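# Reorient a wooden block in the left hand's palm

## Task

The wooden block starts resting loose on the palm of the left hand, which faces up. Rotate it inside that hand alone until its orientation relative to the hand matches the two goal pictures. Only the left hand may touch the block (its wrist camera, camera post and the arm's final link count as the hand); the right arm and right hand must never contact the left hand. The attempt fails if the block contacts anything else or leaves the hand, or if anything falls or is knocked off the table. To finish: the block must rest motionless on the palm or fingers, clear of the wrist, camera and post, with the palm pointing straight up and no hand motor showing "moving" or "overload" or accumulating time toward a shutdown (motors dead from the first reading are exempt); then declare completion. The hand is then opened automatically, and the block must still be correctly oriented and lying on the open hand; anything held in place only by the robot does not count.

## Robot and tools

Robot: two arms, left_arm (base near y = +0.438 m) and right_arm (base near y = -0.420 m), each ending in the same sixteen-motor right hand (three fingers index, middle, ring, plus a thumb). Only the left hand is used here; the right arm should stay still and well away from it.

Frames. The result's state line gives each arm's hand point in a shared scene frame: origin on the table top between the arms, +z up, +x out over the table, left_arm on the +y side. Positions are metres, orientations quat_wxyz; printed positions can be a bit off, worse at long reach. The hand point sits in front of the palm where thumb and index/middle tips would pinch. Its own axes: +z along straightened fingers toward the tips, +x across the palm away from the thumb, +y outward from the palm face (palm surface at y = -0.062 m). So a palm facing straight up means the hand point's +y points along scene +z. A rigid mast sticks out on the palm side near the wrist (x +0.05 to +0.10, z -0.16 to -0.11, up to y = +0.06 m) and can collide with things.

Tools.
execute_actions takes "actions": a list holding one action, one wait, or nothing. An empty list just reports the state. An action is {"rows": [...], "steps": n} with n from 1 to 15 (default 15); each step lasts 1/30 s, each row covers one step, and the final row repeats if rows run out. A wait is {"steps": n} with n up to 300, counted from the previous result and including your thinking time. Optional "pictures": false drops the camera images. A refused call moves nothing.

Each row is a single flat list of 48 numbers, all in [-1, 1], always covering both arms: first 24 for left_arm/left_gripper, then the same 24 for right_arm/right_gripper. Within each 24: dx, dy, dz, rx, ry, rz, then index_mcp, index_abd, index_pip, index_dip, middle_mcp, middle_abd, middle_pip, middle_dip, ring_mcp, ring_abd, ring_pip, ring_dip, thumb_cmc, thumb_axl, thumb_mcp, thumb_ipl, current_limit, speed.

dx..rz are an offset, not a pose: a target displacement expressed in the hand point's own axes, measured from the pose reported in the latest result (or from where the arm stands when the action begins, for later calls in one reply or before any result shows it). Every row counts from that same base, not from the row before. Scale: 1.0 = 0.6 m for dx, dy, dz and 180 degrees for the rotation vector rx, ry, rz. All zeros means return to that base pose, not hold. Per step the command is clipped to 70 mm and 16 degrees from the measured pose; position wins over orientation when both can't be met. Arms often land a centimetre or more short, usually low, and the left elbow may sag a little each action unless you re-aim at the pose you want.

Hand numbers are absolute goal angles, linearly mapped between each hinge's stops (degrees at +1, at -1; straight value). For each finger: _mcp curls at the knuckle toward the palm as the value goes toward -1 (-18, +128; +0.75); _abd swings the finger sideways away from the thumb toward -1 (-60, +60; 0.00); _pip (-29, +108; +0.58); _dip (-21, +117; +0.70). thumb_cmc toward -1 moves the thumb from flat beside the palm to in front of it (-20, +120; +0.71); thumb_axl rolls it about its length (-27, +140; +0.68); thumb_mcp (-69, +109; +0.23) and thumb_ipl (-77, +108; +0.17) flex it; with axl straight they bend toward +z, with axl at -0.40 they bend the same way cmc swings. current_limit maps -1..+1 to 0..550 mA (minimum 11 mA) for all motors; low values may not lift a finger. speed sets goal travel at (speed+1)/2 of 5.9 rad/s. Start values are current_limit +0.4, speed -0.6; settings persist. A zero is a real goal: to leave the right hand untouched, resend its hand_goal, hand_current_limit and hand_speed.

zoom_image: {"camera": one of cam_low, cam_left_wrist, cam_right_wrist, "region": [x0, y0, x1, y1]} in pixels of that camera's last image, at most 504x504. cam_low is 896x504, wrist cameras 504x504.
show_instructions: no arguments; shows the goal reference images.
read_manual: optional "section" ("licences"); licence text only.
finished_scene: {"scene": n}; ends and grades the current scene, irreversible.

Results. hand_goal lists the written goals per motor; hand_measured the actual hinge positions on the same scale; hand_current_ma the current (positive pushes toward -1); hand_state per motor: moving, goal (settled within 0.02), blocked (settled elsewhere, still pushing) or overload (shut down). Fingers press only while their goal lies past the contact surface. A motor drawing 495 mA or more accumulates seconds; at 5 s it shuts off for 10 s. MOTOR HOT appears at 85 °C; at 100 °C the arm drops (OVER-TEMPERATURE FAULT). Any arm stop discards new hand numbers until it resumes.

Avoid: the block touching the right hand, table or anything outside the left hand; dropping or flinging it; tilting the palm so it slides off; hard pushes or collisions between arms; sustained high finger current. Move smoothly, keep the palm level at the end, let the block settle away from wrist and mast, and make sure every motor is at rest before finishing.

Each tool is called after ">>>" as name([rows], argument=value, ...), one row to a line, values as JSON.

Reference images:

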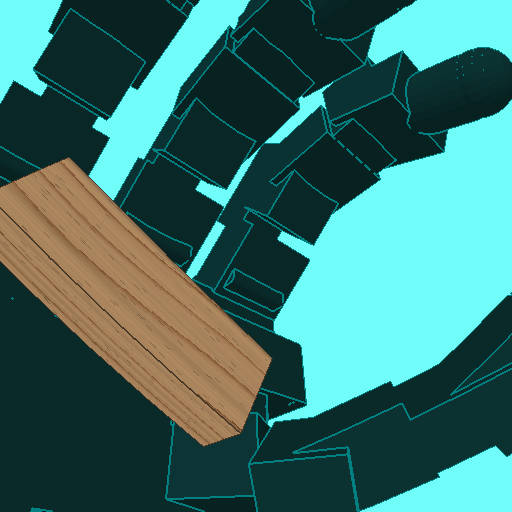

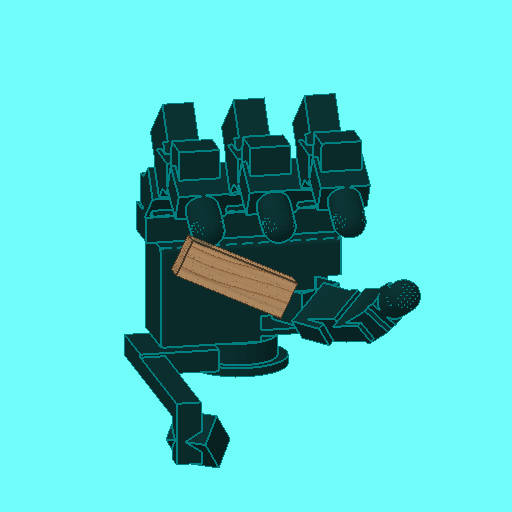

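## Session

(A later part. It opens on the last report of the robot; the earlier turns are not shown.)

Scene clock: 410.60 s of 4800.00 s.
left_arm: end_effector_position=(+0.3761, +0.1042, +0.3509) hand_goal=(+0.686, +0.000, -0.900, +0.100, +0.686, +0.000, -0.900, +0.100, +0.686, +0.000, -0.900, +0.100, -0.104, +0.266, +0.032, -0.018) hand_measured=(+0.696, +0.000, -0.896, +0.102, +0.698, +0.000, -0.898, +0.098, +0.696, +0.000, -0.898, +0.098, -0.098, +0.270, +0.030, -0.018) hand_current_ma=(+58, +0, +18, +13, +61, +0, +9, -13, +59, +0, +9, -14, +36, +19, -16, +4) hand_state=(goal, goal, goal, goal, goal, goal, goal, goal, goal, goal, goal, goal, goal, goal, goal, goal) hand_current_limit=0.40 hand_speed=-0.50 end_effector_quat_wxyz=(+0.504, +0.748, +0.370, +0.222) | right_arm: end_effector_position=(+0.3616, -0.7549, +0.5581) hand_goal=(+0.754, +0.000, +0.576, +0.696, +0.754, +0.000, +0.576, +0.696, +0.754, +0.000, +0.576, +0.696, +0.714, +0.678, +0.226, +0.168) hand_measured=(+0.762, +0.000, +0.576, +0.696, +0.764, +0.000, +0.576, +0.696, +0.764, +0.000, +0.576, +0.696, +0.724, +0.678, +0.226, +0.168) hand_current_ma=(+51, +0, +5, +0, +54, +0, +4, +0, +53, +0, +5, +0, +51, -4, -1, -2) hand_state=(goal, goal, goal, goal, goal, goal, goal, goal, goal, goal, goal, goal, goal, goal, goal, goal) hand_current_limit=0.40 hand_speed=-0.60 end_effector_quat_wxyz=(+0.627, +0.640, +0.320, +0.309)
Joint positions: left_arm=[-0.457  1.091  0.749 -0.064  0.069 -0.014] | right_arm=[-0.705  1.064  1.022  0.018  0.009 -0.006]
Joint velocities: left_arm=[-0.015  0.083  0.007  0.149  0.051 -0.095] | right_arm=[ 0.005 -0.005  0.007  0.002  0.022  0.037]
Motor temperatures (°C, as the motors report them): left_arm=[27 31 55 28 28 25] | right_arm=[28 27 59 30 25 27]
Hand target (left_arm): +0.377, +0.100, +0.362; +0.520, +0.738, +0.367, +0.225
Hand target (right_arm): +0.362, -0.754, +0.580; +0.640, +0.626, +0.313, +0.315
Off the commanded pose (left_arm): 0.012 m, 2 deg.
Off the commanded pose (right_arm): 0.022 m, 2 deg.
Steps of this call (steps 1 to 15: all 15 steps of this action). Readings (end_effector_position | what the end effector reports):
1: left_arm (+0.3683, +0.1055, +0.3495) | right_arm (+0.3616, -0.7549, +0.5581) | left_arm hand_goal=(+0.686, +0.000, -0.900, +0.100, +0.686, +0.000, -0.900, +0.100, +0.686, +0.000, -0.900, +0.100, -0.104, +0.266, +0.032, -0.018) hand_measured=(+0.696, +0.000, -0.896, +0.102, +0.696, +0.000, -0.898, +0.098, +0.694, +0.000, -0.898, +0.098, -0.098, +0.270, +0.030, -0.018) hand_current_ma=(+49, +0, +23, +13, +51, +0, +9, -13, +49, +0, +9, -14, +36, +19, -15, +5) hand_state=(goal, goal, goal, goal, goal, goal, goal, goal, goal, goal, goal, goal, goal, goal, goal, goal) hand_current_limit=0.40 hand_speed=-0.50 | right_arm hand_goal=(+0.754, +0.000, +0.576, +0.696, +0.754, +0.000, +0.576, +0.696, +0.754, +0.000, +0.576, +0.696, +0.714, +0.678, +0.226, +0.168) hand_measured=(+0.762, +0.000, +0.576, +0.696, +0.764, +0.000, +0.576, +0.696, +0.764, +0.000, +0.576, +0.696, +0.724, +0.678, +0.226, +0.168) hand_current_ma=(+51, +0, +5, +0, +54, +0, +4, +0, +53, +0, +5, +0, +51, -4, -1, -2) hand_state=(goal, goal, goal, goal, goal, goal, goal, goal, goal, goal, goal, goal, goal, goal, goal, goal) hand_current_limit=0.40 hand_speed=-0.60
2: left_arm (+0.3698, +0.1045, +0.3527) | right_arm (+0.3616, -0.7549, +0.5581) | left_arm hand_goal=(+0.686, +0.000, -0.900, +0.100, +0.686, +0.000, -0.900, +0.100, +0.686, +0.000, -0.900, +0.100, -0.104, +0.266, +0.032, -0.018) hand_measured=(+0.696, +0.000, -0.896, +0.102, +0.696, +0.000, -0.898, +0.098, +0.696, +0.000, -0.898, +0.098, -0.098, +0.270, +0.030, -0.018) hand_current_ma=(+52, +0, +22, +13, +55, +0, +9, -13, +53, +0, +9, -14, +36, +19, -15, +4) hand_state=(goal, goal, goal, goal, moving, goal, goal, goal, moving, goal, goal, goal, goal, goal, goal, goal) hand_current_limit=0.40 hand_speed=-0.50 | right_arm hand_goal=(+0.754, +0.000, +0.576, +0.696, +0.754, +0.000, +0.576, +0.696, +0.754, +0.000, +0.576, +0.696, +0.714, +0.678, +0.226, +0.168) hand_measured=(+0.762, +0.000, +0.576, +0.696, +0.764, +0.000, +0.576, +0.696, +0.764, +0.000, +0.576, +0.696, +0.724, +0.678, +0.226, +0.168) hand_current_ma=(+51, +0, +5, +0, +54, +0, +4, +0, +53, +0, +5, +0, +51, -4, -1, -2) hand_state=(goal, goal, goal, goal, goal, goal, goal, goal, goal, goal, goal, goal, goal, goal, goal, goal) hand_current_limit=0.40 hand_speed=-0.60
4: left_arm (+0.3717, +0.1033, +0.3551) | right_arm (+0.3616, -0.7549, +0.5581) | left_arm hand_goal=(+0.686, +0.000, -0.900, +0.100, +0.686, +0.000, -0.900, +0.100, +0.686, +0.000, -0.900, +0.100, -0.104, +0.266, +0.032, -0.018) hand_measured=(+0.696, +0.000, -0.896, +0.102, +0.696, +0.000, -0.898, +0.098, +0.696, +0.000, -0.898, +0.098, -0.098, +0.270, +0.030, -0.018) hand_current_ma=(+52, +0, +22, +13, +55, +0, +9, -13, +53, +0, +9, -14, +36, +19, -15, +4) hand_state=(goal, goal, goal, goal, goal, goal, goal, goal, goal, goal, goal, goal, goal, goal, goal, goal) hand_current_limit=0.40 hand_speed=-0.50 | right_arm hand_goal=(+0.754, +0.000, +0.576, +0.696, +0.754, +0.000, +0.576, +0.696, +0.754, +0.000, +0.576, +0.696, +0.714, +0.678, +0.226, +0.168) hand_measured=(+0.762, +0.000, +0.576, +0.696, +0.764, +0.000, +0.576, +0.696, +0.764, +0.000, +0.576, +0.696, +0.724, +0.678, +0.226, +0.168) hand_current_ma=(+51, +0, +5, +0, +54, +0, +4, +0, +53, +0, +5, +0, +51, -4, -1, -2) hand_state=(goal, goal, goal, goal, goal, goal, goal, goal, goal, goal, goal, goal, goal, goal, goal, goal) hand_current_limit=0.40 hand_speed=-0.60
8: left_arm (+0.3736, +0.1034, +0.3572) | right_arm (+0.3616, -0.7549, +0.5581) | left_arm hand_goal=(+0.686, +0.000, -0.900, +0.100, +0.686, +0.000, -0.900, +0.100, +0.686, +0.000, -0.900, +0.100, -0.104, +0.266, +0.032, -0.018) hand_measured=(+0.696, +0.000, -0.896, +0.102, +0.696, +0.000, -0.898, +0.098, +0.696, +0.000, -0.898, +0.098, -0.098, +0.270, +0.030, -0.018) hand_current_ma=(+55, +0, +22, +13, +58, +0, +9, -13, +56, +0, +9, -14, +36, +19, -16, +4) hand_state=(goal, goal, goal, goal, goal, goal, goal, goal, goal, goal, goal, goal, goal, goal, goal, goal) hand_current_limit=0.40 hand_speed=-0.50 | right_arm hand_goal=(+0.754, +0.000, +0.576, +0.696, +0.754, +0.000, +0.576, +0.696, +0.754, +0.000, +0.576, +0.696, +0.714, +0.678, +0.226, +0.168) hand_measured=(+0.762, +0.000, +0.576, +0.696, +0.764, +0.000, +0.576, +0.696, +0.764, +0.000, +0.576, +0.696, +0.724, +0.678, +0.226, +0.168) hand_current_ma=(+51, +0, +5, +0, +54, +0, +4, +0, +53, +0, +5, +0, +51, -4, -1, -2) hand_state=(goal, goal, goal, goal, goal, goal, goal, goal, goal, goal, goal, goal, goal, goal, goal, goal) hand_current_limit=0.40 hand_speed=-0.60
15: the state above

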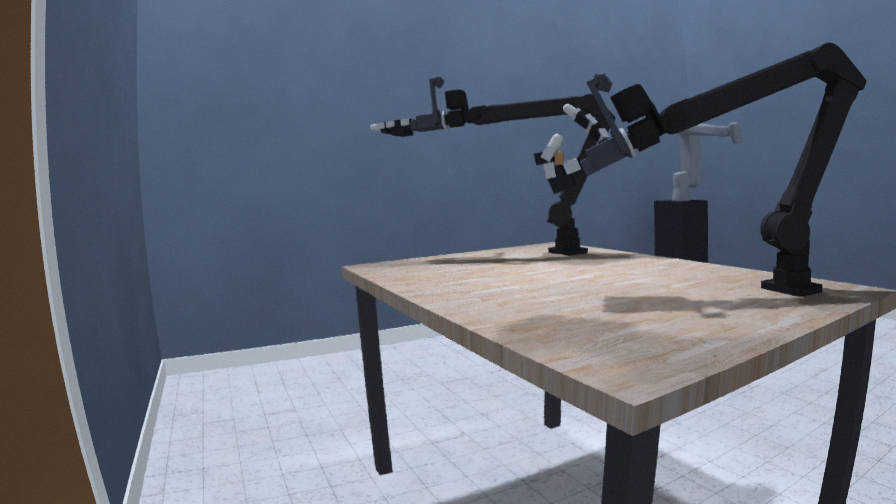

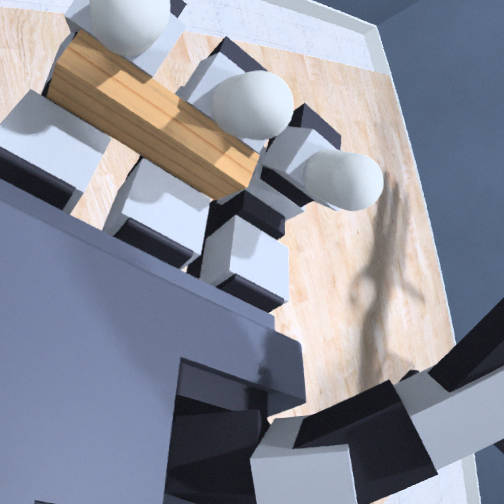

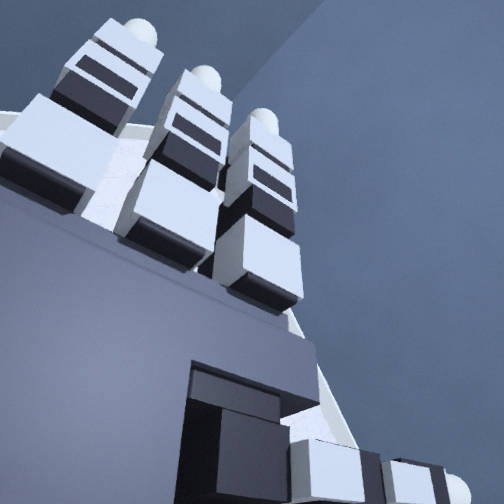

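>>> execute_actions([
  {"rows": [[0,0.03,0,-0.04,0,0, 0.685,0,-0.9,0.1, 0.685,0,-0.9,0.1, 0.685,0,-0.9,0.1, -0.104,0.266,0.032,-0.018, 0.4,-0.5, 0,0.037,0,-0.0135,0,0, 0.754,0,0.576,0.696, 0.754,0,0.576,0.696, 0.754,0,0.576,0.696, 0.714,0.678,0.226,0.168, 0.4,-0.6],[0,0.03,0,-0.04,0,0, 0.685,0,-0.9,0.1, 0.685,0,-0.9,0.1, 0.685,0,-0.9,0.1, -0.104,0.266,0.032,-0.018, 0.4,-0.5, 0,0.037,0,-0.0135,0,0, 0.754,0,0.576,0.696, 0.754,0,0.576,0.696, 0.754,0,0.576,0.696, 0.714,0.678,0.226,0.168, 0.4,-0.6],[0,0.03,0,-0.04,0,0, 0.685,0,-0.9,0.1, 0.685,0,-0.9,0.1, 0.685,0,-0.9,0.1, -0.104,0.266,0.032,-0.018, 0.4,-0.5, 0,0.037,0,-0.0135,0,0, 0.754,0,0.576,0.696, 0.754,0,0.576,0.696, 0.754,0,0.576,0.696, 0.714,0.678,0.226,0.168, 0.4,-0.6],[0,0.03,0,-0.04,0,0, 0.685,0,-0.9,0.1, 0.685,0,-0.9,0.1, 0.685,0,-0.9,0.1, -0.104,0.266,0.032,-0.018, 0.4,-0.5, 0,0.037,0,-0.0135,0,0, 0.754,0,0.576,0.696, 0.754,0,0.576,0.696, 0.754,0,0.576,0.696, 0.714,0.678,0.226,0.168, 0.4,-0.6],[0,0.03,0,-0.07,0,0, 0.685,0,-0.9,0.1, 0.685,0,-0.9,0.1, 0.685,0,-0.9,0.1, -0.104,0.266,0.032,-0.018, 0.4,-0.5, 0,0.037,0,-0.0135,0,0, 0.754,0,0.576,0.696, 0.754,0,0.576,0.696, 0.754,0,0.576,0.696, 0.714,0.678,0.226,0.168, 0.4,-0.6],[0,0.03,0,-0.07,0,0, 0.685,0,-0.9,0.1, 0.685,0,-0.9,0.1, 0.685,0,-0.9,0.1, -0.104,0.266,0.032,-0.018, 0.4,-0.5, 0,0.037,0,-0.0135,0,0, 0.754,0,0.576,0.696, 0.754,0,0.576,0.696, 0.754,0,0.576,0.696, 0.714,0.678,0.226,0.168, 0.4,-0.6],[0,0.03,0,-0.07,0,0, 0.685,0,-0.9,0.1, 0.685,0,-0.9,0.1, 0.685,0,-0.9,0.1, -0.104,0.266,0.032,-0.018, 0.4,-0.5, 0,0.037,0,-0.0135,0,0, 0.754,0,0.576,0.696, 0.754,0,0.576,0.696, 0.754,0,0.576,0.696, 0.714,0.678,0.226,0.168, 0.4,-0.6],[0,0.03,0,-0.07,0,0, 0.685,0,-0.9,0.1, 0.685,0,-0.9,0.1, 0.685,0,-0.9,0.1, -0.104,0.266,0.032,-0.018, 0.4,-0.5, 0,0.037,0,-0.0135,0,0, 0.754,0,0.576,0.696, 0.754,0,0.576,0.696, 0.754,0,0.576,0.696, 0.714,0.678,0.226,0.168, 0.4,-0.6],[0,0.03,0,-0.10,0,0, 0.685,0,-0.9,0.1, 0.685,0,-0.9,0.1, 0.685,0,-0.9,0.1, -0.104,0.266,0.032,-0.018, 0.4,-0.5, 0,0.037,0,-0.0135,0,0, 0.754,0,0.576,0.696, 0.754,0,0.576,0.696, 0.754,0,0.576,0.696, 0.714,0.678,0.226,0.168, 0.4,-0.6]], "steps": 15},
], pictures=false)

>>> execute_actions([
  {"rows": [[0,0.02,0,-0.012,0,0, 0.685,0,-0.9,0.1, 0.685,0,-1.0,-0.3, 0.685,0,-1.0,-0.3, -0.104,0.266,0.032,-0.018, 0.4,-0.7, 0,0.037,0,-0.0135,0,0, 0.754,0,0.576,0.696, 0.754,0,0.576,0.696, 0.754,0,0.576,0.696, 0.714,0.678,0.226,0.168, 0.4,-0.6]], "steps": 15},
])

Scene clock: 427.90 s of 4800.00 s.
left_arm: end_effector_position=(+0.3855, +0.1025, +0.3548) hand_goal=(+0.686, +0.000, -0.900, +0.100, +0.686, +0.000, -0.900, +0.100, +0.686, +0.000, -0.900, +0.100, -0.104, +0.266, +0.032, -0.018) hand_measured=(+0.698, +0.000, -0.898, +0.102, +0.698, +0.000, -0.898, +0.098, +0.698, +0.000, -0.898, +0.098, -0.098, +0.270, +0.030, -0.018) hand_current_ma=(+64, +0, +12, +13, +69, +0, +9, -13, +67, +0, +9, -14, +36, +19, -17, +4) hand_state=(goal, goal, goal, goal, goal, goal, goal, goal, goal, goal, goal, goal, goal, goal, goal, goal) hand_current_limit=0.40 hand_speed=-0.50 end_effector_quat_wxyz=(+0.597, +0.673, +0.338, +0.275) | right_arm: end_effector_position=(+0.3616, -0.7549, +0.5581) hand_goal=(+0.754, +0.000, +0.576, +0.696, +0.754, +0.000, +0.576, +0.696, +0.754, +0.000, +0.576, +0.696, +0.714, +0.678, +0.226, +0.168) hand_measured=(+0.762, +0.000, +0.576, +0.696, +0.764, +0.000, +0.576, +0.696, +0.764, +0.000, +0.576, +0.696, +0.724, +0.678, +0.226, +0.168) hand_current_ma=(+51, +0, +5, +0, +54, +0, +4, +0, +53, +0, +5, +0, +51, -4, -1, -2) hand_state=(goal, goal, goal, goal, goal, goal, goal, goal, goal, goal, goal, goal, goal, goal, goal, goal) hand_current_limit=0.40 hand_speed=-0.60 end_effector_quat_wxyz=(+0.627, +0.640, +0.320, +0.309)
Joint positions: left_arm=[-0.457  1.227  0.656  0.436  0.052 -0.027] | right_arm=[-0.705  1.064  1.022  0.018  0.009 -0.006]
Joint velocities: left_arm=[-0.024  0.142 -0.051  0.125 -0.022 -0.037] | right_arm=[-0.005  0.015 -0.012 -0.002 -0.007 -0.007]
Motor temperatures (°C, as the motors report them): left_arm=[27 31 51 29 28 25] | right_arm=[28 27 60 30 25 27]
Hand target (left_arm): +0.382, +0.101, +0.367; +0.614, +0.660, +0.333, +0.277
Hand target (right_arm): +0.362, -0.754, +0.580; +0.640, +0.626, +0.313, +0.315
Off the commanded pose (left_arm): 0.013 m, 3 deg.
Off the commanded pose (right_arm): 0.022 m, 2 deg.
Steps of this call (steps 1 to 504: nothing new was sent; steps 505 to 519: all 15 steps of this action). Readings (end_effector_position | what the end effector reports):
505: left_arm (+0.3773, +0.1039, +0.3538) | right_arm (+0.3616, -0.7549, +0.5581) | left_arm hand_goal=(+0.686, +0.000, -0.900, +0.100, +0.686, +0.000, -0.900, +0.100, +0.686, +0.000, -0.900, +0.100, -0.104, +0.266, +0.032, -0.018) hand_measured=(+0.696, +0.000, -0.898, +0.102, +0.698, +0.000, -0.898, +0.098, +0.696, +0.000, -0.898, +0.098, -0.098, +0.270, +0.030, -0.018) hand_current_ma=(+58, +0, +18, +13, +61, +0, +9, -13, +59, +0, +9, -14, +36, +19, -16, +4) hand_state=(goal, goal, goal, goal, goal, goal, goal, goal, goal, goal, goal, goal, goal, goal, goal, goal) hand_current_limit=0.40 hand_speed=-0.50 | right_arm hand_goal=(+0.754, +0.000, +0.576, +0.696, +0.754, +0.000, +0.576, +0.696, +0.754, +0.000, +0.576, +0.696, +0.714, +0.678, +0.226, +0.168) hand_measured=(+0.762, +0.000, +0.576, +0.696, +0.764, +0.000, +0.576, +0.696, +0.764, +0.000, +0.576, +0.696, +0.724, +0.678, +0.226, +0.168) hand_current_ma=(+51, +0, +5, +0, +54, +0, +4, +0, +53, +0, +5, +0, +51, -4, -1, -2) hand_state=(goal, goal, goal, goal, goal, goal, goal, goal, goal, goal, goal, goal, goal, goal, goal, goal) hand_current_limit=0.40 hand_speed=-0.60
506: left_arm (+0.3774, +0.1040, +0.3570) | right_arm (+0.3616, -0.7549, +0.5581) | left_arm hand_goal=(+0.686, +0.000, -0.900, +0.100, +0.686, +0.000, -0.900, +0.100, +0.686, +0.000, -0.900, +0.100, -0.104, +0.266, +0.032, -0.018) hand_measured=(+0.698, +0.000, -0.898, +0.102, +0.698, +0.000, -0.898, +0.098, +0.698, +0.000, -0.898, +0.098, -0.098, +0.270, +0.030, -0.018) hand_current_ma=(+60, +0, +16, +13, +64, +0, +9, -13, +62, +0, +9, -14, +36, +19, -16, +4) hand_state=(goal, goal, goal, goal, goal, goal, goal, goal, goal, goal, goal, goal, goal, goal, goal, goal) hand_current_limit=0.40 hand_speed=-0.50 | right_arm hand_goal=(+0.754, +0.000, +0.576, +0.696, +0.754, +0.000, +0.576, +0.696, +0.754, +0.000, +0.576, +0.696, +0.714, +0.678, +0.226, +0.168) hand_measured=(+0.762, +0.000, +0.576, +0.696, +0.764, +0.000, +0.576, +0.696, +0.764, +0.000, +0.576, +0.696, +0.724, +0.678, +0.226, +0.168) hand_current_ma=(+51, +0, +5, +0, +54, +0, +4, +0, +53, +0, +5, +0, +51, -4, -1, -2) hand_state=(goal, goal, goal, goal, goal, goal, goal, goal, goal, goal, goal, goal, goal, goal, goal, goal) hand_current_limit=0.40 hand_speed=-0.60
508: left_arm (+0.3785, +0.1034, +0.3614) | right_arm (+0.3616, -0.7549, +0.5581) | left_arm hand_goal=(+0.686, +0.000, -0.900, +0.100, +0.686, +0.000, -0.900, +0.100, +0.686, +0.000, -0.900, +0.100, -0.104, +0.266, +0.032, -0.018) hand_measured=(+0.698, +0.000, -0.898, +0.102, +0.698, +0.000, -0.898, +0.098, +0.698, +0.000, -0.898, +0.098, -0.098, +0.270, +0.030, -0.018) hand_current_ma=(+60, +0, +15, +13, +64, +0, +9, -13, +62, +0, +9, -14, +36, +19, -16, +4) hand_state=(goal, goal, goal, goal, goal, goal, goal, goal, goal, goal, goal, goal, goal, goal, goal, goal) hand_current_limit=0.40 hand_speed=-0.50 | right_arm hand_goal=(+0.754, +0.000, +0.576, +0.696, +0.754, +0.000, +0.576, +0.696, +0.754, +0.000, +0.576, +0.696, +0.714, +0.678, +0.226, +0.168) hand_measured=(+0.762, +0.000, +0.576, +0.696, +0.764, +0.000, +0.576, +0.696, +0.764, +0.000, +0.576, +0.696, +0.724, +0.678, +0.226, +0.168) hand_current_ma=(+51, +0, +5, +0, +54, +0, +4, +0, +53, +0, +5, +0, +51, -4, -1, -2) hand_state=(goal, goal, goal, goal, goal, goal, goal, goal, goal, goal, goal, goal, goal, goal, goal, goal) hand_current_limit=0.40 hand_speed=-0.60
512: left_arm (+0.3799, +0.1040, +0.3673) | right_arm (+0.3616, -0.7549, +0.5581) | left_arm hand_goal=(+0.686, +0.000, -0.900, +0.100, +0.686, +0.000, -0.900, +0.100, +0.686, +0.000, -0.900, +0.100, -0.104, +0.266, +0.032, -0.018) hand_measured=(+0.698, +0.000, -0.898, +0.102, +0.698, +0.000, -0.898, +0.098, +0.698, +0.000, -0.898, +0.098, -0.098, +0.270, +0.030, -0.018) hand_current_ma=(+62, +0, +13, +13, +67, +0, +9, -13, +64, +0, +9, -14, +36, +19, -16, +4) hand_state=(goal, goal, goal, goal, goal, goal, goal, goal, goal, goal, goal, goal, goal, goal, goal, goal) hand_current_limit=0.40 hand_speed=-0.50 | right_arm hand_goal=(+0.754, +0.000, +0.576, +0.696, +0.754, +0.000, +0.576, +0.696, +0.754, +0.000, +0.576, +0.696, +0.714, +0.678, +0.226, +0.168) hand_measured=(+0.762, +0.000, +0.576, +0.696, +0.764, +0.000, +0.576, +0.696, +0.764, +0.000, +0.576, +0.696, +0.724, +0.678, +0.226, +0.168) hand_current_ma=(+51, +0, +5, +0, +54, +0, +4, +0, +53, +0, +5, +0, +51, -4, -1, -2) hand_state=(goal, goal, goal, goal, goal, goal, goal, goal, goal, goal, goal, goal, goal, goal, goal, goal) hand_current_limit=0.40 hand_speed=-0.60
519: the state above

Scene clock: 428.40 s of 4800.00 s.
left_arm: end_effector_position=(+0.3866, +0.1016, +0.3525) hand_goal=(+0.686, +0.000, -0.900, +0.100, +0.686, +0.000, -1.000, -0.300, +0.686, +0.000, -1.000, -0.300, -0.104, +0.266, +0.032, -0.018) hand_measured=(+0.698, +0.000, -0.898, +0.102, +0.698, +0.000, -0.998, -0.200, +0.698, +0.000, -0.998, -0.200, -0.098, +0.270, +0.030, -0.018) hand_current_ma=(+64, +0, +11, +12, +69, +0, +9, +40, +67, +0, +9, +40, +36, +19, -17, +4) hand_state=(goal, goal, goal, goal, goal, goal, goal, moving, goal, goal, goal, moving, goal, goal, goal, goal) hand_current_limit=0.40 hand_speed=-0.70 end_effector_quat_wxyz=(+0.597, +0.674, +0.338, +0.275) | right_arm: end_effector_position=(+0.3616, -0.7549, +0.5581) hand_goal=(+0.754, +0.000, +0.576, +0.696, +0.754, +0.000, +0.576, +0.696, +0.754, +0.000, +0.576, +0.696, +0.714, +0.678, +0.226, +0.168) hand_measured=(+0.762, +0.000, +0.576, +0.696, +0.764, +0.000, +0.576, +0.696, +0.764, +0.000, +0.576, +0.696, +0.724, +0.678, +0.226, +0.168) hand_current_ma=(+51, +0, +5, +0, +54, +0, +4, +0, +53, +0, +5, +0, +51, -4, -1, -2) hand_state=(goal, goal, goal, goal, goal, goal, goal, goal, goal, goal, goal, goal, goal, goal, goal, goal) hand_current_limit=0.40 hand_speed=-0.60 end_effector_quat_wxyz=(+0.627, +0.640, +0.320, +0.309)
Joint positions: left_arm=[-0.457  1.235  0.656  0.442  0.052 -0.027] | right_arm=[-0.705  1.064  1.022  0.018  0.009 -0.006]
Joint velocities: left_arm=[-0.015 -0.005 -0.007  0.017  0.007 -0.066] | right_arm=[-0.005  0.005 -0.007 -0.007 -0.007  0.007]
Motor temperatures (°C, as the motors report them): left_arm=[27 31 51 29 28 25] | right_arm=[28 27 60 30 25 27]
Hand target (left_arm): +0.387, +0.102, +0.367; +0.610, +0.662, +0.333, +0.282
Hand target (right_arm): +0.362, -0.754, +0.580; +0.640, +0.626, +0.313, +0.315
Off the commanded pose (left_arm): 0.014 m, 2 deg.
Off the commanded pose (right_arm): 0.022 m, 2 deg.
Steps of this call (steps 1 to 15: all 15 steps of this action). Readings (end_effector_position | what the end effector reports):
1: left_arm (+0.3862, +0.1020, +0.3531) | right_arm (+0.3616, -0.7549, +0.5581) | left_arm hand_goal=(+0.686, +0.000, -0.900, +0.100, +0.686, +0.000, -1.000, -0.300, +0.686, +0.000, -1.000, -0.300, -0.104, +0.266, +0.032, -0.018) hand_measured=(+0.698, +0.000, -0.898, +0.102, +0.698, +0.000, -0.898, +0.098, +0.698, +0.000, -0.898, +0.098, -0.098, +0.270, +0.030, -0.018) hand_current_ma=(+64, +0, +12, +13, +69, +0, +9, -13, +67, +0, +9, -14, +36, +19, -17, +4) hand_state=(goal, goal, goal, goal, goal, goal, moving, moving, goal, goal, moving, moving, goal, goal, goal, goal) hand_current_limit=0.40 hand_speed=-0.70 | right_arm hand_goal=(+0.754, +0.000, +0.576, +0.696, +0.754, +0.000, +0.576, +0.696, +0.754, +0.000, +0.576, +0.696, +0.714, +0.678, +0.226, +0.168) hand_measured=(+0.762, +0.000, +0.576, +0.696, +0.764, +0.000, +0.576, +0.696, +0.764, +0.000, +0.576, +0.696, +0.724, +0.678, +0.226, +0.168) hand_current_ma=(+51, +0, +5, +0, +54, +0, +4, +0, +53, +0, +5, +0, +51, -4, -1, -2) hand_state=(goal, goal, goal, goal, goal, goal, goal, goal, goal, goal, goal, goal, goal, goal, goal, goal) hand_current_limit=0.40 hand_speed=-0.60
2: left_arm (+0.3867, +0.1016, +0.3515) | right_arm (+0.3616, -0.7549, +0.5581) | left_arm hand_goal=(+0.686, +0.000, -0.900, +0.100, +0.686, +0.000, -1.000, -0.300, +0.686, +0.000, -1.000, -0.300, -0.104, +0.266, +0.032, -0.018) hand_measured=(+0.698, +0.000, -0.898, +0.102, +0.698, +0.000, -0.898, +0.098, +0.698, +0.000, -0.898, +0.098, -0.098, +0.270, +0.030, -0.018) hand_current_ma=(+64, +0, +11, +12, +69, +0, +53, +42, +67, +0, +58, +42, +36, +19, -17, +4) hand_state=(goal, goal, goal, goal, goal, goal, moving, moving, goal, goal, moving, moving, goal, goal, goal, goal) hand_current_limit=0.40 hand_speed=-0.70 | right_arm hand_goal=(+0.754, +0.000, +0.576, +0.696, +0.754, +0.000, +0.576, +0.696, +0.754, +0.000, +0.576, +0.696, +0.714, +0.678, +0.226, +0.168) hand_measured=(+0.762, +0.000, +0.576, +0.696, +0.764, +0.000, +0.576, +0.696, +0.764, +0.000, +0.576, +0.696, +0.724, +0.678, +0.226, +0.168) hand_current_ma=(+51, +0, +5, +0, +54, +0, +4, +0, +53, +0, +5, +0, +51, -4, -1, -2) hand_state=(goal, goal, goal, goal, goal, goal, goal, goal, goal, goal, goal, goal, goal, goal, goal, goal) hand_current_limit=0.40 hand_speed=-0.60
4: left_arm (+0.3868, +0.1015, +0.3515) | right_arm (+0.3616, -0.7549, +0.5581) | left_arm hand_goal=(+0.686, +0.000, -0.900, +0.100, +0.686, +0.000, -1.000, -0.300, +0.686, +0.000, -1.000, -0.300, -0.104, +0.266, +0.032, -0.018) hand_measured=(+0.698, +0.000, -0.898, +0.102, +0.698, +0.000, -0.932, +0.066, +0.698, +0.000, -0.934, +0.066, -0.098, +0.270, +0.030, -0.018) hand_current_ma=(+64, +0, +11, +12, +69, +0, +45, +43, +67, +0, +43, +43, +36, +19, -17, +4) hand_state=(goal, goal, goal, goal, goal, goal, moving, moving, goal, goal, moving, moving, goal, goal, goal, goal) hand_current_limit=0.40 hand_speed=-0.70 | right_arm hand_goal=(+0.754, +0.000, +0.576, +0.696, +0.754, +0.000, +0.576, +0.696, +0.754, +0.000, +0.576, +0.696, +0.714, +0.678, +0.226, +0.168) hand_measured=(+0.762, +0.000, +0.576, +0.696, +0.764, +0.000, +0.576, +0.696, +0.764, +0.000, +0.576, +0.696, +0.724, +0.678, +0.226, +0.168) hand_current_ma=(+51, +0, +5, +0, +54, +0, +4, +0, +53, +0, +5, +0, +51, -4, -1, -2) hand_state=(goal, goal, goal, goal, goal, goal, goal, goal, goal, goal, goal, goal, goal, goal, goal, goal) hand_current_limit=0.40 hand_speed=-0.60
8: left_arm (+0.3866, +0.1016, +0.3525) | right_arm (+0.3616, -0.7549, +0.5581) | left_arm hand_goal=(+0.686, +0.000, -0.900, +0.100, +0.686, +0.000, -1.000, -0.300, +0.686, +0.000, -1.000, -0.300, -0.104, +0.266, +0.032, -0.018) hand_measured=(+0.698, +0.000, -0.898, +0.102, +0.698, +0.000, -0.996, -0.030, +0.698, +0.000, -0.996, -0.030, -0.098, +0.270, +0.030, -0.018) hand_current_ma=(+64, +0, +11, +12, +69, +0, +7, +40, +67, +0, +7, +40, +36, +19, -17, +4) hand_state=(goal, goal, goal, goal, goal, goal, moving, moving, goal, goal, moving, moving, goal, goal, goal, goal) hand_current_limit=0.40 hand_speed=-0.70 | right_arm hand_goal=(+0.754, +0.000, +0.576, +0.696, +0.754, +0.000, +0.576, +0.696, +0.754, +0.000, +0.576, +0.696, +0.714, +0.678, +0.226, +0.168) hand_measured=(+0.762, +0.000, +0.576, +0.696, +0.764, +0.000, +0.576, +0.696, +0.764, +0.000, +0.576, +0.696, +0.724, +0.678, +0.226, +0.168) hand_current_ma=(+51, +0, +5, +0, +54, +0, +4, +0, +53, +0, +5, +0, +51, -4, -1, -2) hand_state=(goal, goal, goal, goal, goal, goal, goal, goal, goal, goal, goal, goal, goal, goal, goal, goal) hand_current_limit=0.40 hand_speed=-0.60
15: the state above

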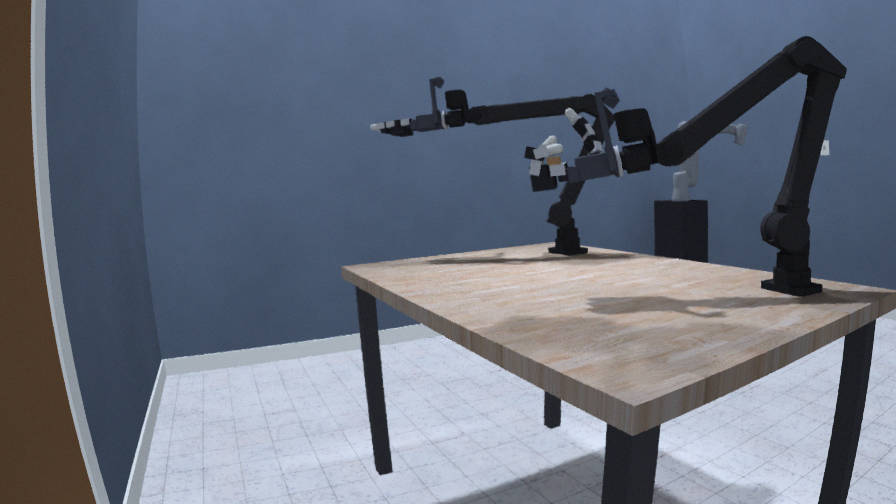

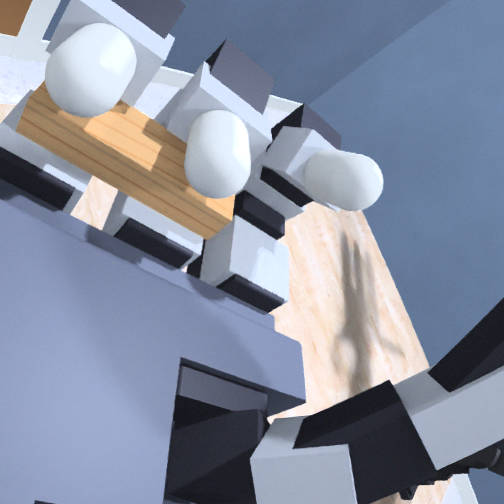

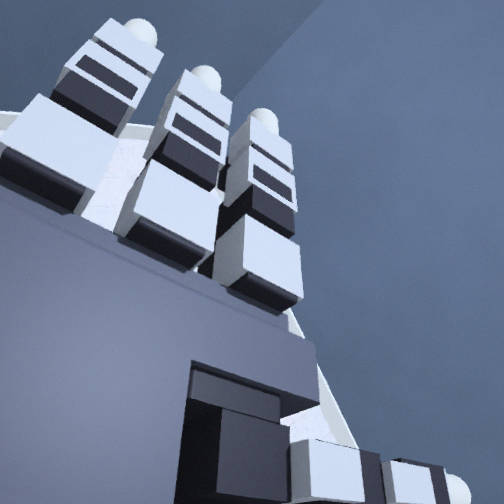

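>>> execute_actions([
  {"rows": [[0,0.024,0,-0.012,0,0, 0.685,0,-0.9,0.1, 0.685,0,-0.62,-0.17, 0.685,0,-0.974,-0.384, -0.104,0.266,0.032,-0.018, 0.4,-0.5, 0,0.037,0,-0.0135,0,0, 0.754,0,0.576,0.696, 0.754,0,0.576,0.696, 0.754,0,0.576,0.696, 0.714,0.678,0.226,0.168, 0.4,-0.6]], "steps": 15},
], pictures=false)

>>> execute_actions([
  {"rows": [[0,0.024,0,-0.012,0,0, 0.685,0,-0.9,0.1, 0.685,0,-0.599,-0.777, 0.685,0,-0.974,-0.384, -0.104,0.266,0.032,-0.018, 0.4,-0.5, 0,0.037,0,-0.0135,0,0, 0.754,0,0.576,0.696, 0.754,0,0.576,0.696, 0.754,0,0.576,0.696, 0.714,0.678,0.226,0.168, 0.4,-0.6]], "steps": 15},
], pictures=false)

>>> execute_actions([
  {"steps": 10},
])

Scene clock: 467.73 s of 4800.00 s.
left_arm: end_effector_position=(+0.3866, +0.1016, +0.3525) hand_goal=(+0.686, +0.000, -0.900, +0.100, +0.686, +0.000, -0.620, -0.170, +0.686, +0.000, -0.974, -0.384, -0.104, +0.266, +0.032, -0.018) hand_measured=(+0.698, +0.000, -0.898, +0.102, +0.698, +0.000, -0.624, -0.174, +0.698, +0.000, -0.966, -0.362, -0.098, +0.270, +0.030, -0.018) hand_current_ma=(+64, +0, +11, +12, +69, +0, -7, -19, +67, +0, +45, +130, +36, +19, -17, +4) hand_state=(goal, goal, goal, goal, goal, goal, moving, goal, goal, goal, goal, blocked, goal, goal, goal, goal) hand_current_limit=0.40 hand_speed=-0.50 end_effector_quat_wxyz=(+0.597, +0.674, +0.338, +0.275) | right_arm: end_effector_position=(+0.3616, -0.7549, +0.5581) hand_goal=(+0.754, +0.000, +0.576, +0.696, +0.754, +0.000, +0.576, +0.696, +0.754, +0.000, +0.576, +0.696, +0.714, +0.678, +0.226, +0.168) hand_measured=(+0.762, +0.000, +0.576, +0.696, +0.764, +0.000, +0.576, +0.696, +0.764, +0.000, +0.576, +0.696, +0.724, +0.678, +0.226, +0.168) hand_current_ma=(+51, +0, +5, +0, +54, +0, +4, +0, +53, +0, +5, +0, +51, -4, -1, -2) hand_state=(goal, goal, goal, goal, goal, goal, goal, goal, goal, goal, goal, goal, goal, goal, goal, goal) hand_current_limit=0.40 hand_speed=-0.60 end_effector_quat_wxyz=(+0.627, +0.640, +0.320, +0.309)
Joint positions: left_arm=[-0.457  1.235  0.656  0.442  0.052 -0.027] | right_arm=[-0.705  1.064  1.022  0.018  0.009 -0.006]
Joint velocities: left_arm=[ 0.005 -0.005 -0.007 -0.017  0.007  0.051] | right_arm=[-0.005 -0.005 -0.017  0.007 -0.037 -0.007]
Motor temperatures (°C, as the motors report them): left_arm=[27 32 48 29 28 25] | right_arm=[28 27 61 30 25 27]
Hand target (left_arm): +0.388, +0.101, +0.367; +0.609, +0.662, +0.333, +0.281
Hand target (right_arm): +0.362, -0.754, +0.580; +0.640, +0.626, +0.313, +0.315
Off the commanded pose (left_arm): 0.014 m, 2 deg.
Off the commanded pose (right_arm): 0.022 m, 2 deg.
Steps of this call (steps 1 to 1165: nothing new was sent; steps 1166 to 1180: all 15 steps of this action). Readings (end_effector_position | what the end effector reports):
1166: left_arm (+0.3866, +0.1016, +0.3525) | right_arm (+0.3616, -0.7549, +0.5581) | left_arm hand_goal=(+0.686, +0.000, -0.900, +0.100, +0.686, +0.000, -0.620, -0.170, +0.686, +0.000, -0.974, -0.384, -0.104, +0.266, +0.032, -0.018) hand_measured=(+0.698, +0.000, -0.898, +0.102, +0.698, +0.000, -0.998, -0.298, +0.698, +0.000, -0.998, -0.298, -0.098, +0.270, +0.030, -0.018) hand_current_ma=(+64, +0, +11, +12, +69, +0, +9, +11, +67, +0, +9, +11, +36, +19, -17, +4) hand_state=(goal, goal, goal, goal, goal, goal, moving, moving, goal, goal, moving, moving, goal, goal, goal, goal) hand_current_limit=0.40 hand_speed=-0.50 | right_arm hand_goal=(+0.754, +0.000, +0.576, +0.696, +0.754, +0.000, +0.576, +0.696, +0.754, +0.000, +0.576, +0.696, +0.714, +0.678, +0.226, +0.168) hand_measured=(+0.762, +0.000, +0.576, +0.696, +0.764, +0.000, +0.576, +0.696, +0.764, +0.000, +0.576, +0.696, +0.724, +0.678, +0.226, +0.168) hand_current_ma=(+51, +0, +5, +0, +54, +0, +4, +0, +53, +0, +5, +0, +51, -4, -1, -2) hand_state=(goal, goal, goal, goal, goal, goal, goal, goal, goal, goal, goal, goal, goal, goal, goal, goal) hand_current_limit=0.40 hand_speed=-0.60
1167: left_arm (+0.3866, +0.1016, +0.3525) | right_arm (+0.3616, -0.7549, +0.5581) | left_arm hand_goal=(+0.686, +0.000, -0.900, +0.100, +0.686, +0.000, -0.620, -0.170, +0.686, +0.000, -0.974, -0.384, -0.104, +0.266, +0.032, -0.018) hand_measured=(+0.698, +0.000, -0.898, +0.102, +0.698, +0.000, -0.998, -0.298, +0.698, +0.000, -0.998, -0.298, -0.098, +0.270, +0.030, -0.018) hand_current_ma=(+64, +0, +11, +12, +69, +0, -74, -79, +67, +0, -53, +88, +36, +19, -17, +4) hand_state=(goal, goal, goal, goal, goal, goal, moving, moving, goal, goal, moving, moving, goal, goal, goal, goal) hand_current_limit=0.40 hand_speed=-0.50 | right_arm hand_goal=(+0.754, +0.000, +0.576, +0.696, +0.754, +0.000, +0.576, +0.696, +0.754, +0.000, +0.576, +0.696, +0.714, +0.678, +0.226, +0.168) hand_measured=(+0.762, +0.000, +0.576, +0.696, +0.764, +0.000, +0.576, +0.696, +0.764, +0.000, +0.576, +0.696, +0.724, +0.678, +0.226, +0.168) hand_current_ma=(+51, +0, +5, +0, +54, +0, +4, +0, +53, +0, +5, +0, +51, -4, -1, -2) hand_state=(goal, goal, goal, goal, goal, goal, goal, goal, goal, goal, goal, goal, goal, goal, goal, goal) hand_current_limit=0.40 hand_speed=-0.60
1169: left_arm (+0.3866, +0.1016, +0.3525) | right_arm (+0.3616, -0.7549, +0.5581) | left_arm hand_goal=(+0.686, +0.000, -0.900, +0.100, +0.686, +0.000, -0.620, -0.170, +0.686, +0.000, -0.974, -0.384, -0.104, +0.266, +0.032, -0.018) hand_measured=(+0.698, +0.000, -0.898, +0.102, +0.698, +0.000, -0.948, -0.252, +0.698, +0.000, -0.978, -0.344, -0.098, +0.270, +0.030, -0.018) hand_current_ma=(+64, +0, +11, +12, +69, +0, -55, -58, +67, +0, +28, +105, +36, +19, -17, +4) hand_state=(goal, goal, goal, goal, goal, goal, moving, moving, goal, goal, moving, moving, goal, goal, goal, goal) hand_current_limit=0.40 hand_speed=-0.50 | right_arm hand_goal=(+0.754, +0.000, +0.576, +0.696, +0.754, +0.000, +0.576, +0.696, +0.754, +0.000, +0.576, +0.696, +0.714, +0.678, +0.226, +0.168) hand_measured=(+0.762, +0.000, +0.576, +0.696, +0.764, +0.000, +0.576, +0.696, +0.764, +0.000, +0.576, +0.696, +0.724, +0.678, +0.226, +0.168) hand_current_ma=(+51, +0, +5, +0, +54, +0, +4, +0, +53, +0, +5, +0, +51, -4, -1, -2) hand_state=(goal, goal, goal, goal, goal, goal, goal, goal, goal, goal, goal, goal, goal, goal, goal, goal) hand_current_limit=0.40 hand_speed=-0.60
1173: left_arm (+0.3866, +0.1016, +0.3525) | right_arm (+0.3616, -0.7549, +0.5581) | left_arm hand_goal=(+0.686, +0.000, -0.900, +0.100, +0.686, +0.000, -0.620, -0.170, +0.686, +0.000, -0.974, -0.384, -0.104, +0.266, +0.032, -0.018) hand_measured=(+0.698, +0.000, -0.898, +0.102, +0.698, +0.000, -0.818, -0.176, +0.698, +0.000, -0.966, -0.362, -0.098, +0.270, +0.030, -0.018) hand_current_ma=(+64, +0, +11, +12, +69, +0, -57, -16, +67, +0, +46, +131, +36, +19, -17, +4) hand_state=(goal, goal, goal, goal, goal, goal, moving, moving, goal, goal, goal, blocked, goal, goal, goal, goal) hand_current_limit=0.40 hand_speed=-0.50 | right_arm hand_goal=(+0.754, +0.000, +0.576, +0.696, +0.754, +0.000, +0.576, +0.696, +0.754, +0.000, +0.576, +0.696, +0.714, +0.678, +0.226, +0.168) hand_measured=(+0.762, +0.000, +0.576, +0.696, +0.764, +0.000, +0.576, +0.696, +0.764, +0.000, +0.576, +0.696, +0.724, +0.678, +0.226, +0.168) hand_current_ma=(+51, +0, +5, +0, +54, +0, +4, +0, +53, +0, +5, +0, +51, -4, -1, -2) hand_state=(goal, goal, goal, goal, goal, goal, goal, goal, goal, goal, goal, goal, goal, goal, goal, goal) hand_current_limit=0.40 hand_speed=-0.60
1180: the state above

Scene clock: 468.23 s of 4800.00 s.
left_arm: end_effector_position=(+0.3866, +0.1016, +0.3525) hand_goal=(+0.686, +0.000, -0.900, +0.100, +0.686, +0.000, -0.598, -0.776, +0.686, +0.000, -0.974, -0.384, -0.104, +0.266, +0.032, -0.018) hand_measured=(+0.698, +0.000, -0.898, +0.102, +0.698, +0.000, -0.600, -0.544, +0.698, +0.000, -0.966, -0.362, -0.098, +0.270, +0.030, -0.018) hand_current_ma=(+64, +0, +11, +12, +69, +0, -12, +46, +67, +0, +45, +130, +36, +19, -17, +4) hand_state=(goal, goal, goal, goal, goal, goal, goal, moving, goal, goal, goal, blocked, goal, goal, goal, goal) hand_current_limit=0.40 hand_speed=-0.50 end_effector_quat_wxyz=(+0.597, +0.674, +0.338, +0.275) | right_arm: end_effector_position=(+0.3616, -0.7549, +0.5581) hand_goal=(+0.754, +0.000, +0.576, +0.696, +0.754, +0.000, +0.576, +0.696, +0.754, +0.000, +0.576, +0.696, +0.714, +0.678, +0.226, +0.168) hand_measured=(+0.762, +0.000, +0.576, +0.696, +0.764, +0.000, +0.576, +0.696, +0.764, +0.000, +0.576, +0.696, +0.724, +0.678, +0.226, +0.168) hand_current_ma=(+51, +0, +5, +0, +54, +0, +4, +0, +53, +0, +5, +0, +51, -4, -1, -2) hand_state=(goal, goal, goal, goal, goal, goal, goal, goal, goal, goal, goal, goal, goal, goal, goal, goal) hand_current_limit=0.40 hand_speed=-0.60 end_effector_quat_wxyz=(+0.627, +0.640, +0.320, +0.309)
Joint positions: left_arm=[-0.457  1.235  0.656  0.442  0.052 -0.027] | right_arm=[-0.705  1.064  1.022  0.018  0.009 -0.006]
Joint velocities: left_arm=[ 0.015 -0.005 -0.007  0.012 -0.007 -0.066] | right_arm=[-0.005 -0.015 -0.012 -0.007 -0.066  0.007]
Motor temperatures (°C, as the motors report them): left_arm=[27 32 48 29 28 25] | right_arm=[28 27 61 30 25 27]
Hand target (left_arm): +0.388, +0.101, +0.367; +0.609, +0.662, +0.333, +0.281
Hand target (right_arm): +0.362, -0.754, +0.580; +0.640, +0.626, +0.313, +0.315
Off the commanded pose (left_arm): 0.014 m, 2 deg.
Off the commanded pose (right_arm): 0.022 m, 2 deg.
Steps of this call (steps 1 to 15: all 15 steps of this action). Readings (end_effector_position | what the end effector reports):
1: left_arm (+0.3866, +0.1016, +0.3525) | right_arm (+0.3616, -0.7549, +0.5581) | left_arm hand_goal=(+0.686, +0.000, -0.900, +0.100, +0.686, +0.000, -0.598, -0.776, +0.686, +0.000, -0.974, -0.384, -0.104, +0.266, +0.032, -0.018) hand_measured=(+0.698, +0.000, -0.898, +0.102, +0.698, +0.000, -0.624, -0.174, +0.698, +0.000, -0.966, -0.362, -0.098, +0.270, +0.030, -0.018) hand_current_ma=(+64, +0, +11, +12, +69, +0, -11, -19, +67, +0, +45, +130, +36, +19, -17, +4) hand_state=(goal, goal, goal, goal, goal, goal, moving, moving, goal, goal, goal, blocked, goal, goal, goal, goal) hand_current_limit=0.40 hand_speed=-0.50 | right_arm hand_goal=(+0.754, +0.000, +0.576, +0.696, +0.754, +0.000, +0.576, +0.696, +0.754, +0.000, +0.576, +0.696, +0.714, +0.678, +0.226, +0.168) hand_measured=(+0.762, +0.000, +0.576, +0.696, +0.764, +0.000, +0.576, +0.696, +0.764, +0.000, +0.576, +0.696, +0.724, +0.678, +0.226, +0.168) hand_current_ma=(+51, +0, +5, +0, +54, +0, +4, +0, +53, +0, +5, +0, +51, -4, -1, -2) hand_state=(goal, goal, goal, goal, goal, goal, goal, goal, goal, goal, goal, goal, goal, goal, goal, goal) hand_current_limit=0.40 hand_speed=-0.60
2: left_arm (+0.3866, +0.1016, +0.3525) | right_arm (+0.3616, -0.7549, +0.5581) | left_arm hand_goal=(+0.686, +0.000, -0.900, +0.100, +0.686, +0.000, -0.598, -0.776, +0.686, +0.000, -0.974, -0.384, -0.104, +0.266, +0.032, -0.018) hand_measured=(+0.698, +0.000, -0.898, +0.102, +0.698, +0.000, -0.622, -0.174, +0.698, +0.000, -0.966, -0.362, -0.098, +0.270, +0.030, -0.018) hand_current_ma=(+64, +0, +11, +12, +69, +0, -50, +70, +67, +0, +45, +130, +36, +19, -17, +4) hand_state=(goal, goal, goal, goal, goal, goal, moving, moving, goal, goal, goal, blocked, goal, goal, goal, goal) hand_current_limit=0.40 hand_speed=-0.50 | right_arm hand_goal=(+0.754, +0.000, +0.576, +0.696, +0.754, +0.000, +0.576, +0.696, +0.754, +0.000, +0.576, +0.696, +0.714, +0.678, +0.226, +0.168) hand_measured=(+0.762, +0.000, +0.576, +0.696, +0.764, +0.000, +0.576, +0.696, +0.764, +0.000, +0.576, +0.696, +0.724, +0.678, +0.226, +0.168) hand_current_ma=(+51, +0, +5, +0, +54, +0, +4, +0, +53, +0, +5, +0, +51, -4, -1, -2) hand_state=(goal, goal, goal, goal, goal, goal, goal, goal, goal, goal, goal, goal, goal, goal, goal, goal) hand_current_limit=0.40 hand_speed=-0.60
4: left_arm (+0.3866, +0.1016, +0.3525) | right_arm (+0.3616, -0.7549, +0.5581) | left_arm hand_goal=(+0.686, +0.000, -0.900, +0.100, +0.686, +0.000, -0.598, -0.776, +0.686, +0.000, -0.974, -0.384, -0.104, +0.266, +0.032, -0.018) hand_measured=(+0.698, +0.000, -0.898, +0.102, +0.698, +0.000, -0.604, -0.220, +0.698, +0.000, -0.966, -0.362, -0.098, +0.270, +0.030, -0.018) hand_current_ma=(+64, +0, +11, +12, +69, +0, -7, +49, +67, +0, +45, +130, +36, +19, -17, +4) hand_state=(goal, goal, goal, goal, goal, goal, moving, moving, goal, goal, goal, blocked, goal, goal, goal, goal) hand_current_limit=0.40 hand_speed=-0.50 | right_arm hand_goal=(+0.754, +0.000, +0.576, +0.696, +0.754, +0.000, +0.576, +0.696, +0.754, +0.000, +0.576, +0.696, +0.714, +0.678, +0.226, +0.168) hand_measured=(+0.762, +0.000, +0.576, +0.696, +0.764, +0.000, +0.576, +0.696, +0.764, +0.000, +0.576, +0.696, +0.724, +0.678, +0.226, +0.168) hand_current_ma=(+51, +0, +5, +0, +54, +0, +4, +0, +53, +0, +5, +0, +51, -4, -1, -2) hand_state=(goal, goal, goal, goal, goal, goal, goal, goal, goal, goal, goal, goal, goal, goal, goal, goal) hand_current_limit=0.40 hand_speed=-0.60
8: left_arm (+0.3866, +0.1016, +0.3525) | right_arm (+0.3616, -0.7549, +0.5581) | left_arm hand_goal=(+0.686, +0.000, -0.900, +0.100, +0.686, +0.000, -0.598, -0.776, +0.686, +0.000, -0.974, -0.384, -0.104, +0.266, +0.032, -0.018) hand_measured=(+0.698, +0.000, -0.898, +0.102, +0.698, +0.000, -0.600, -0.336, +0.698, +0.000, -0.966, -0.362, -0.098, +0.270, +0.030, -0.018) hand_current_ma=(+64, +0, +11, +12, +69, +0, -12, +46, +67, +0, +45, +130, +36, +19, -17, +4) hand_state=(goal, goal, goal, goal, goal, goal, goal, moving, goal, goal, goal, blocked, goal, goal, goal, goal) hand_current_limit=0.40 hand_speed=-0.50 | right_arm hand_goal=(+0.754, +0.000, +0.576, +0.696, +0.754, +0.000, +0.576, +0.696, +0.754, +0.000, +0.576, +0.696, +0.714, +0.678, +0.226, +0.168) hand_measured=(+0.762, +0.000, +0.576, +0.696, +0.764, +0.000, +0.576, +0.696, +0.764, +0.000, +0.576, +0.696, +0.724, +0.678, +0.226, +0.168) hand_current_ma=(+51, +0, +5, +0, +54, +0, +4, +0, +53, +0, +5, +0, +51, -4, -1, -2) hand_state=(goal, goal, goal, goal, goal, goal, goal, goal, goal, goal, goal, goal, goal, goal, goal, goal) hand_current_limit=0.40 hand_speed=-0.60
15: the state above

Scene clock: 468.57 s of 4800.00 s.
left_arm: end_effector_position=(+0.3866, +0.1016, +0.3525) hand_goal=(+0.686, +0.000, -0.900, +0.100, +0.686, +0.000, -0.598, -0.776, +0.686, +0.000, -0.974, -0.384, -0.104, +0.266, +0.032, -0.018) hand_measured=(+0.698, +0.000, -0.898, +0.102, +0.698, +0.000, -0.594, -0.756, +0.698, +0.000, -0.966, -0.364, -0.098, +0.270, +0.030, -0.018) hand_current_ma=(+64, +0, +11, +12, +69, +0, +20, +117, +67, +0, +51, +123, +36, +19, -17, +4) hand_state=(goal, goal, goal, goal, goal, goal, goal, goal, goal, goal, goal, blocked, goal, goal, goal, goal) hand_current_limit=0.40 hand_speed=-0.50 end_effector_quat_wxyz=(+0.597, +0.674, +0.338, +0.275) | right_arm: end_effector_position=(+0.3616, -0.7549, +0.5581) hand_goal=(+0.754, +0.000, +0.576, +0.696, +0.754, +0.000, +0.576, +0.696, +0.754, +0.000, +0.576, +0.696, +0.714, +0.678, +0.226, +0.168) hand_measured=(+0.762, +0.000, +0.576, +0.696, +0.764, +0.000, +0.576, +0.696, +0.764, +0.000, +0.576, +0.696, +0.724, +0.678, +0.226, +0.168) hand_current_ma=(+51, +0, +5, +0, +54, +0, +4, +0, +53, +0, +5, +0, +51, -4, -1, -2) hand_state=(goal, goal, goal, goal, goal, goal, goal, goal, goal, goal, goal, goal, goal, goal, goal, goal) hand_current_limit=0.40 hand_speed=-0.60 end_effector_quat_wxyz=(+0.627, +0.640, +0.320, +0.309)
Joint positions: left_arm=[-0.457  1.235  0.656  0.442  0.052 -0.027] | right_arm=[-0.705  1.064  1.022  0.018  0.009 -0.006]
Joint velocities: left_arm=[-0.005 -0.005  0.007  0.002 -0.037 -0.022] | right_arm=[-0.005 -0.005 -0.002  0.002 -0.022  0.066]
Motor temperatures (°C, as the motors report them): left_arm=[27 32 48 29 28 25] | right_arm=[28 27 61 30 25 27]
Hand target (left_arm): +0.388, +0.101, +0.367; +0.609, +0.662, +0.333, +0.281
Hand target (right_arm): +0.362, -0.754, +0.580; +0.640, +0.626, +0.313, +0.315
Off the commanded pose (left_arm): 0.014 m, 2 deg.
Off the commanded pose (right_arm): 0.022 m, 2 deg.
Steps of this call (steps 1 to 10: nothing new was sent). Readings (end_effector_position | what the end effector reports):
1: left_arm (+0.3866, +0.1016, +0.3525) | right_arm (+0.3616, -0.7549, +0.5581) | left_arm hand_goal=(+0.686, +0.000, -0.900, +0.100, +0.686, +0.000, -0.598, -0.776, +0.686, +0.000, -0.974, -0.384, -0.104, +0.266, +0.032, -0.018) hand_measured=(+0.698, +0.000, -0.898, +0.102, +0.698, +0.000, -0.600, -0.574, +0.698, +0.000, -0.966, -0.362, -0.098, +0.270, +0.030, -0.018) hand_current_ma=(+64, +0, +11, +12, +69, +0, -12, +46, +67, +0, +45, +130, +36, +19, -17, +4) hand_state=(goal, goal, goal, goal, goal, goal, goal, moving, goal, goal, goal, blocked, goal, goal, goal, goal) hand_current_limit=0.40 hand_speed=-0.50 | right_arm hand_goal=(+0.754, +0.000, +0.576, +0.696, +0.754, +0.000, +0.576, +0.696, +0.754, +0.000, +0.576, +0.696, +0.714, +0.678, +0.226, +0.168) hand_measured=(+0.762, +0.000, +0.576, +0.696, +0.764, +0.000, +0.576, +0.696, +0.764, +0.000, +0.576, +0.696, +0.724, +0.678, +0.226, +0.168) hand_current_ma=(+51, +0, +5, +0, +54, +0, +4, +0, +53, +0, +5, +0, +51, -4, -1, -2) hand_state=(goal, goal, goal, goal, goal, goal, goal, goal, goal, goal, goal, goal, goal, goal, goal, goal) hand_current_limit=0.40 hand_speed=-0.60
2: left_arm (+0.3866, +0.1016, +0.3525) | right_arm (+0.3616, -0.7549, +0.5581) | left_arm hand_goal=(+0.686, +0.000, -0.900, +0.100, +0.686, +0.000, -0.598, -0.776, +0.686, +0.000, -0.974, -0.384, -0.104, +0.266, +0.032, -0.018) hand_measured=(+0.698, +0.000, -0.898, +0.102, +0.698, +0.000, -0.600, -0.602, +0.698, +0.000, -0.966, -0.362, -0.098, +0.270, +0.030, -0.018) hand_current_ma=(+64, +0, +11, +12, +69, +0, -12, +46, +67, +0, +45, +130, +36, +19, -17, +4) hand_state=(goal, goal, goal, goal, goal, goal, goal, moving, goal, goal, goal, blocked, goal, goal, goal, goal) hand_current_limit=0.40 hand_speed=-0.50 | right_arm hand_goal=(+0.754, +0.000, +0.576, +0.696, +0.754, +0.000, +0.576, +0.696, +0.754, +0.000, +0.576, +0.696, +0.714, +0.678, +0.226, +0.168) hand_measured=(+0.762, +0.000, +0.576, +0.696, +0.764, +0.000, +0.576, +0.696, +0.764, +0.000, +0.576, +0.696, +0.724, +0.678, +0.226, +0.168) hand_current_ma=(+51, +0, +5, +0, +54, +0, +4, +0, +53, +0, +5, +0, +51, -4, -1, -2) hand_state=(goal, goal, goal, goal, goal, goal, goal, goal, goal, goal, goal, goal, goal, goal, goal, goal) hand_current_limit=0.40 hand_speed=-0.60
4: left_arm (+0.3866, +0.1016, +0.3525) | right_arm (+0.3616, -0.7549, +0.5581) | left_arm hand_goal=(+0.686, +0.000, -0.900, +0.100, +0.686, +0.000, -0.598, -0.776, +0.686, +0.000, -0.974, -0.384, -0.104, +0.266, +0.032, -0.018) hand_measured=(+0.698, +0.000, -0.898, +0.102, +0.698, +0.000, -0.600, -0.662, +0.698, +0.000, -0.966, -0.362, -0.098, +0.270, +0.030, -0.018) hand_current_ma=(+64, +0, +11, +12, +69, +0, -12, +46, +67, +0, +45, +130, +36, +19, -17, +4) hand_state=(goal, goal, goal, goal, goal, goal, goal, moving, goal, goal, goal, blocked, goal, goal, goal, goal) hand_current_limit=0.40 hand_speed=-0.50 | right_arm hand_goal=(+0.754, +0.000, +0.576, +0.696, +0.754, +0.000, +0.576, +0.696, +0.754, +0.000, +0.576, +0.696, +0.714, +0.678, +0.226, +0.168) hand_measured=(+0.762, +0.000, +0.576, +0.696, +0.764, +0.000, +0.576, +0.696, +0.764, +0.000, +0.576, +0.696, +0.724, +0.678, +0.226, +0.168) hand_current_ma=(+51, +0, +5, +0, +54, +0, +4, +0, +53, +0, +5, +0, +51, -4, -1, -2) hand_state=(goal, goal, goal, goal, goal, goal, goal, goal, goal, goal, goal, goal, goal, goal, goal, goal) hand_current_limit=0.40 hand_speed=-0.60
8: left_arm (+0.3866, +0.1016, +0.3525) | right_arm (+0.3616, -0.7549, +0.5581) | left_arm hand_goal=(+0.686, +0.000, -0.900, +0.100, +0.686, +0.000, -0.598, -0.776, +0.686, +0.000, -0.974, -0.384, -0.104, +0.266, +0.032, -0.018) hand_measured=(+0.698, +0.000, -0.898, +0.102, +0.698, +0.000, -0.596, -0.756, +0.698, +0.000, -0.966, -0.362, -0.098, +0.270, +0.030, -0.018) hand_current_ma=(+64, +0, +11, +12, +69, +0, +29, +133, +67, +0, +52, +121, +36, +19, -17, +4) hand_state=(goal, goal, goal, goal, goal, goal, moving, moving, goal, goal, moving, moving, goal, goal, goal, goal) hand_current_limit=0.40 hand_speed=-0.50 | right_arm hand_goal=(+0.754, +0.000, +0.576, +0.696, +0.754, +0.000, +0.576, +0.696, +0.754, +0.000, +0.576, +0.696, +0.714, +0.678, +0.226, +0.168) hand_measured=(+0.762, +0.000, +0.576, +0.696, +0.764, +0.000, +0.576, +0.696, +0.764, +0.000, +0.576, +0.696, +0.724, +0.678, +0.226, +0.168) hand_current_ma=(+51, +0, +5, +0, +54, +0, +4, +0, +53, +0, +5, +0, +51, -4, -1, -2) hand_state=(goal, goal, goal, goal, goal, goal, goal, goal, goal, goal, goal, goal, goal, goal, goal, goal) hand_current_limit=0.40 hand_speed=-0.60
10: the state above

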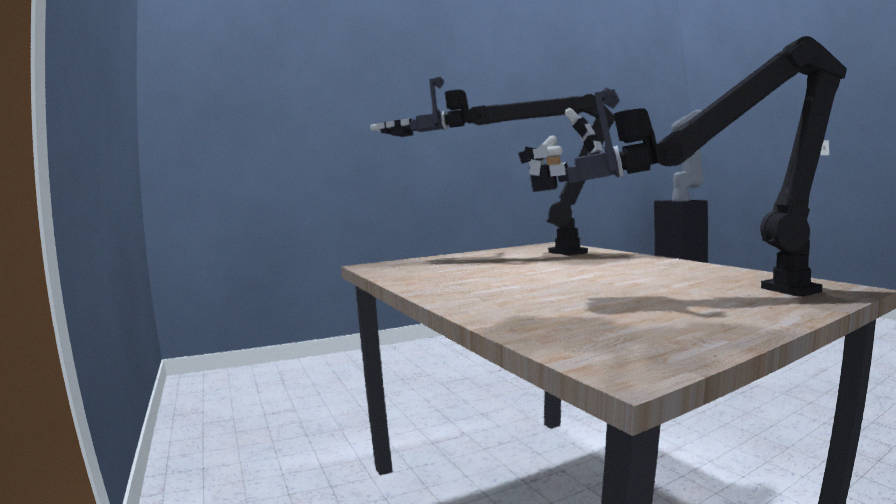

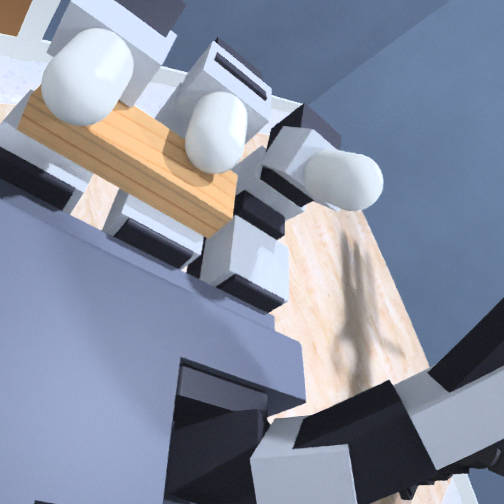

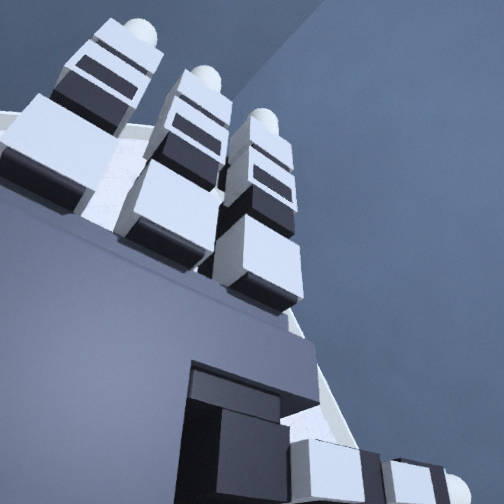

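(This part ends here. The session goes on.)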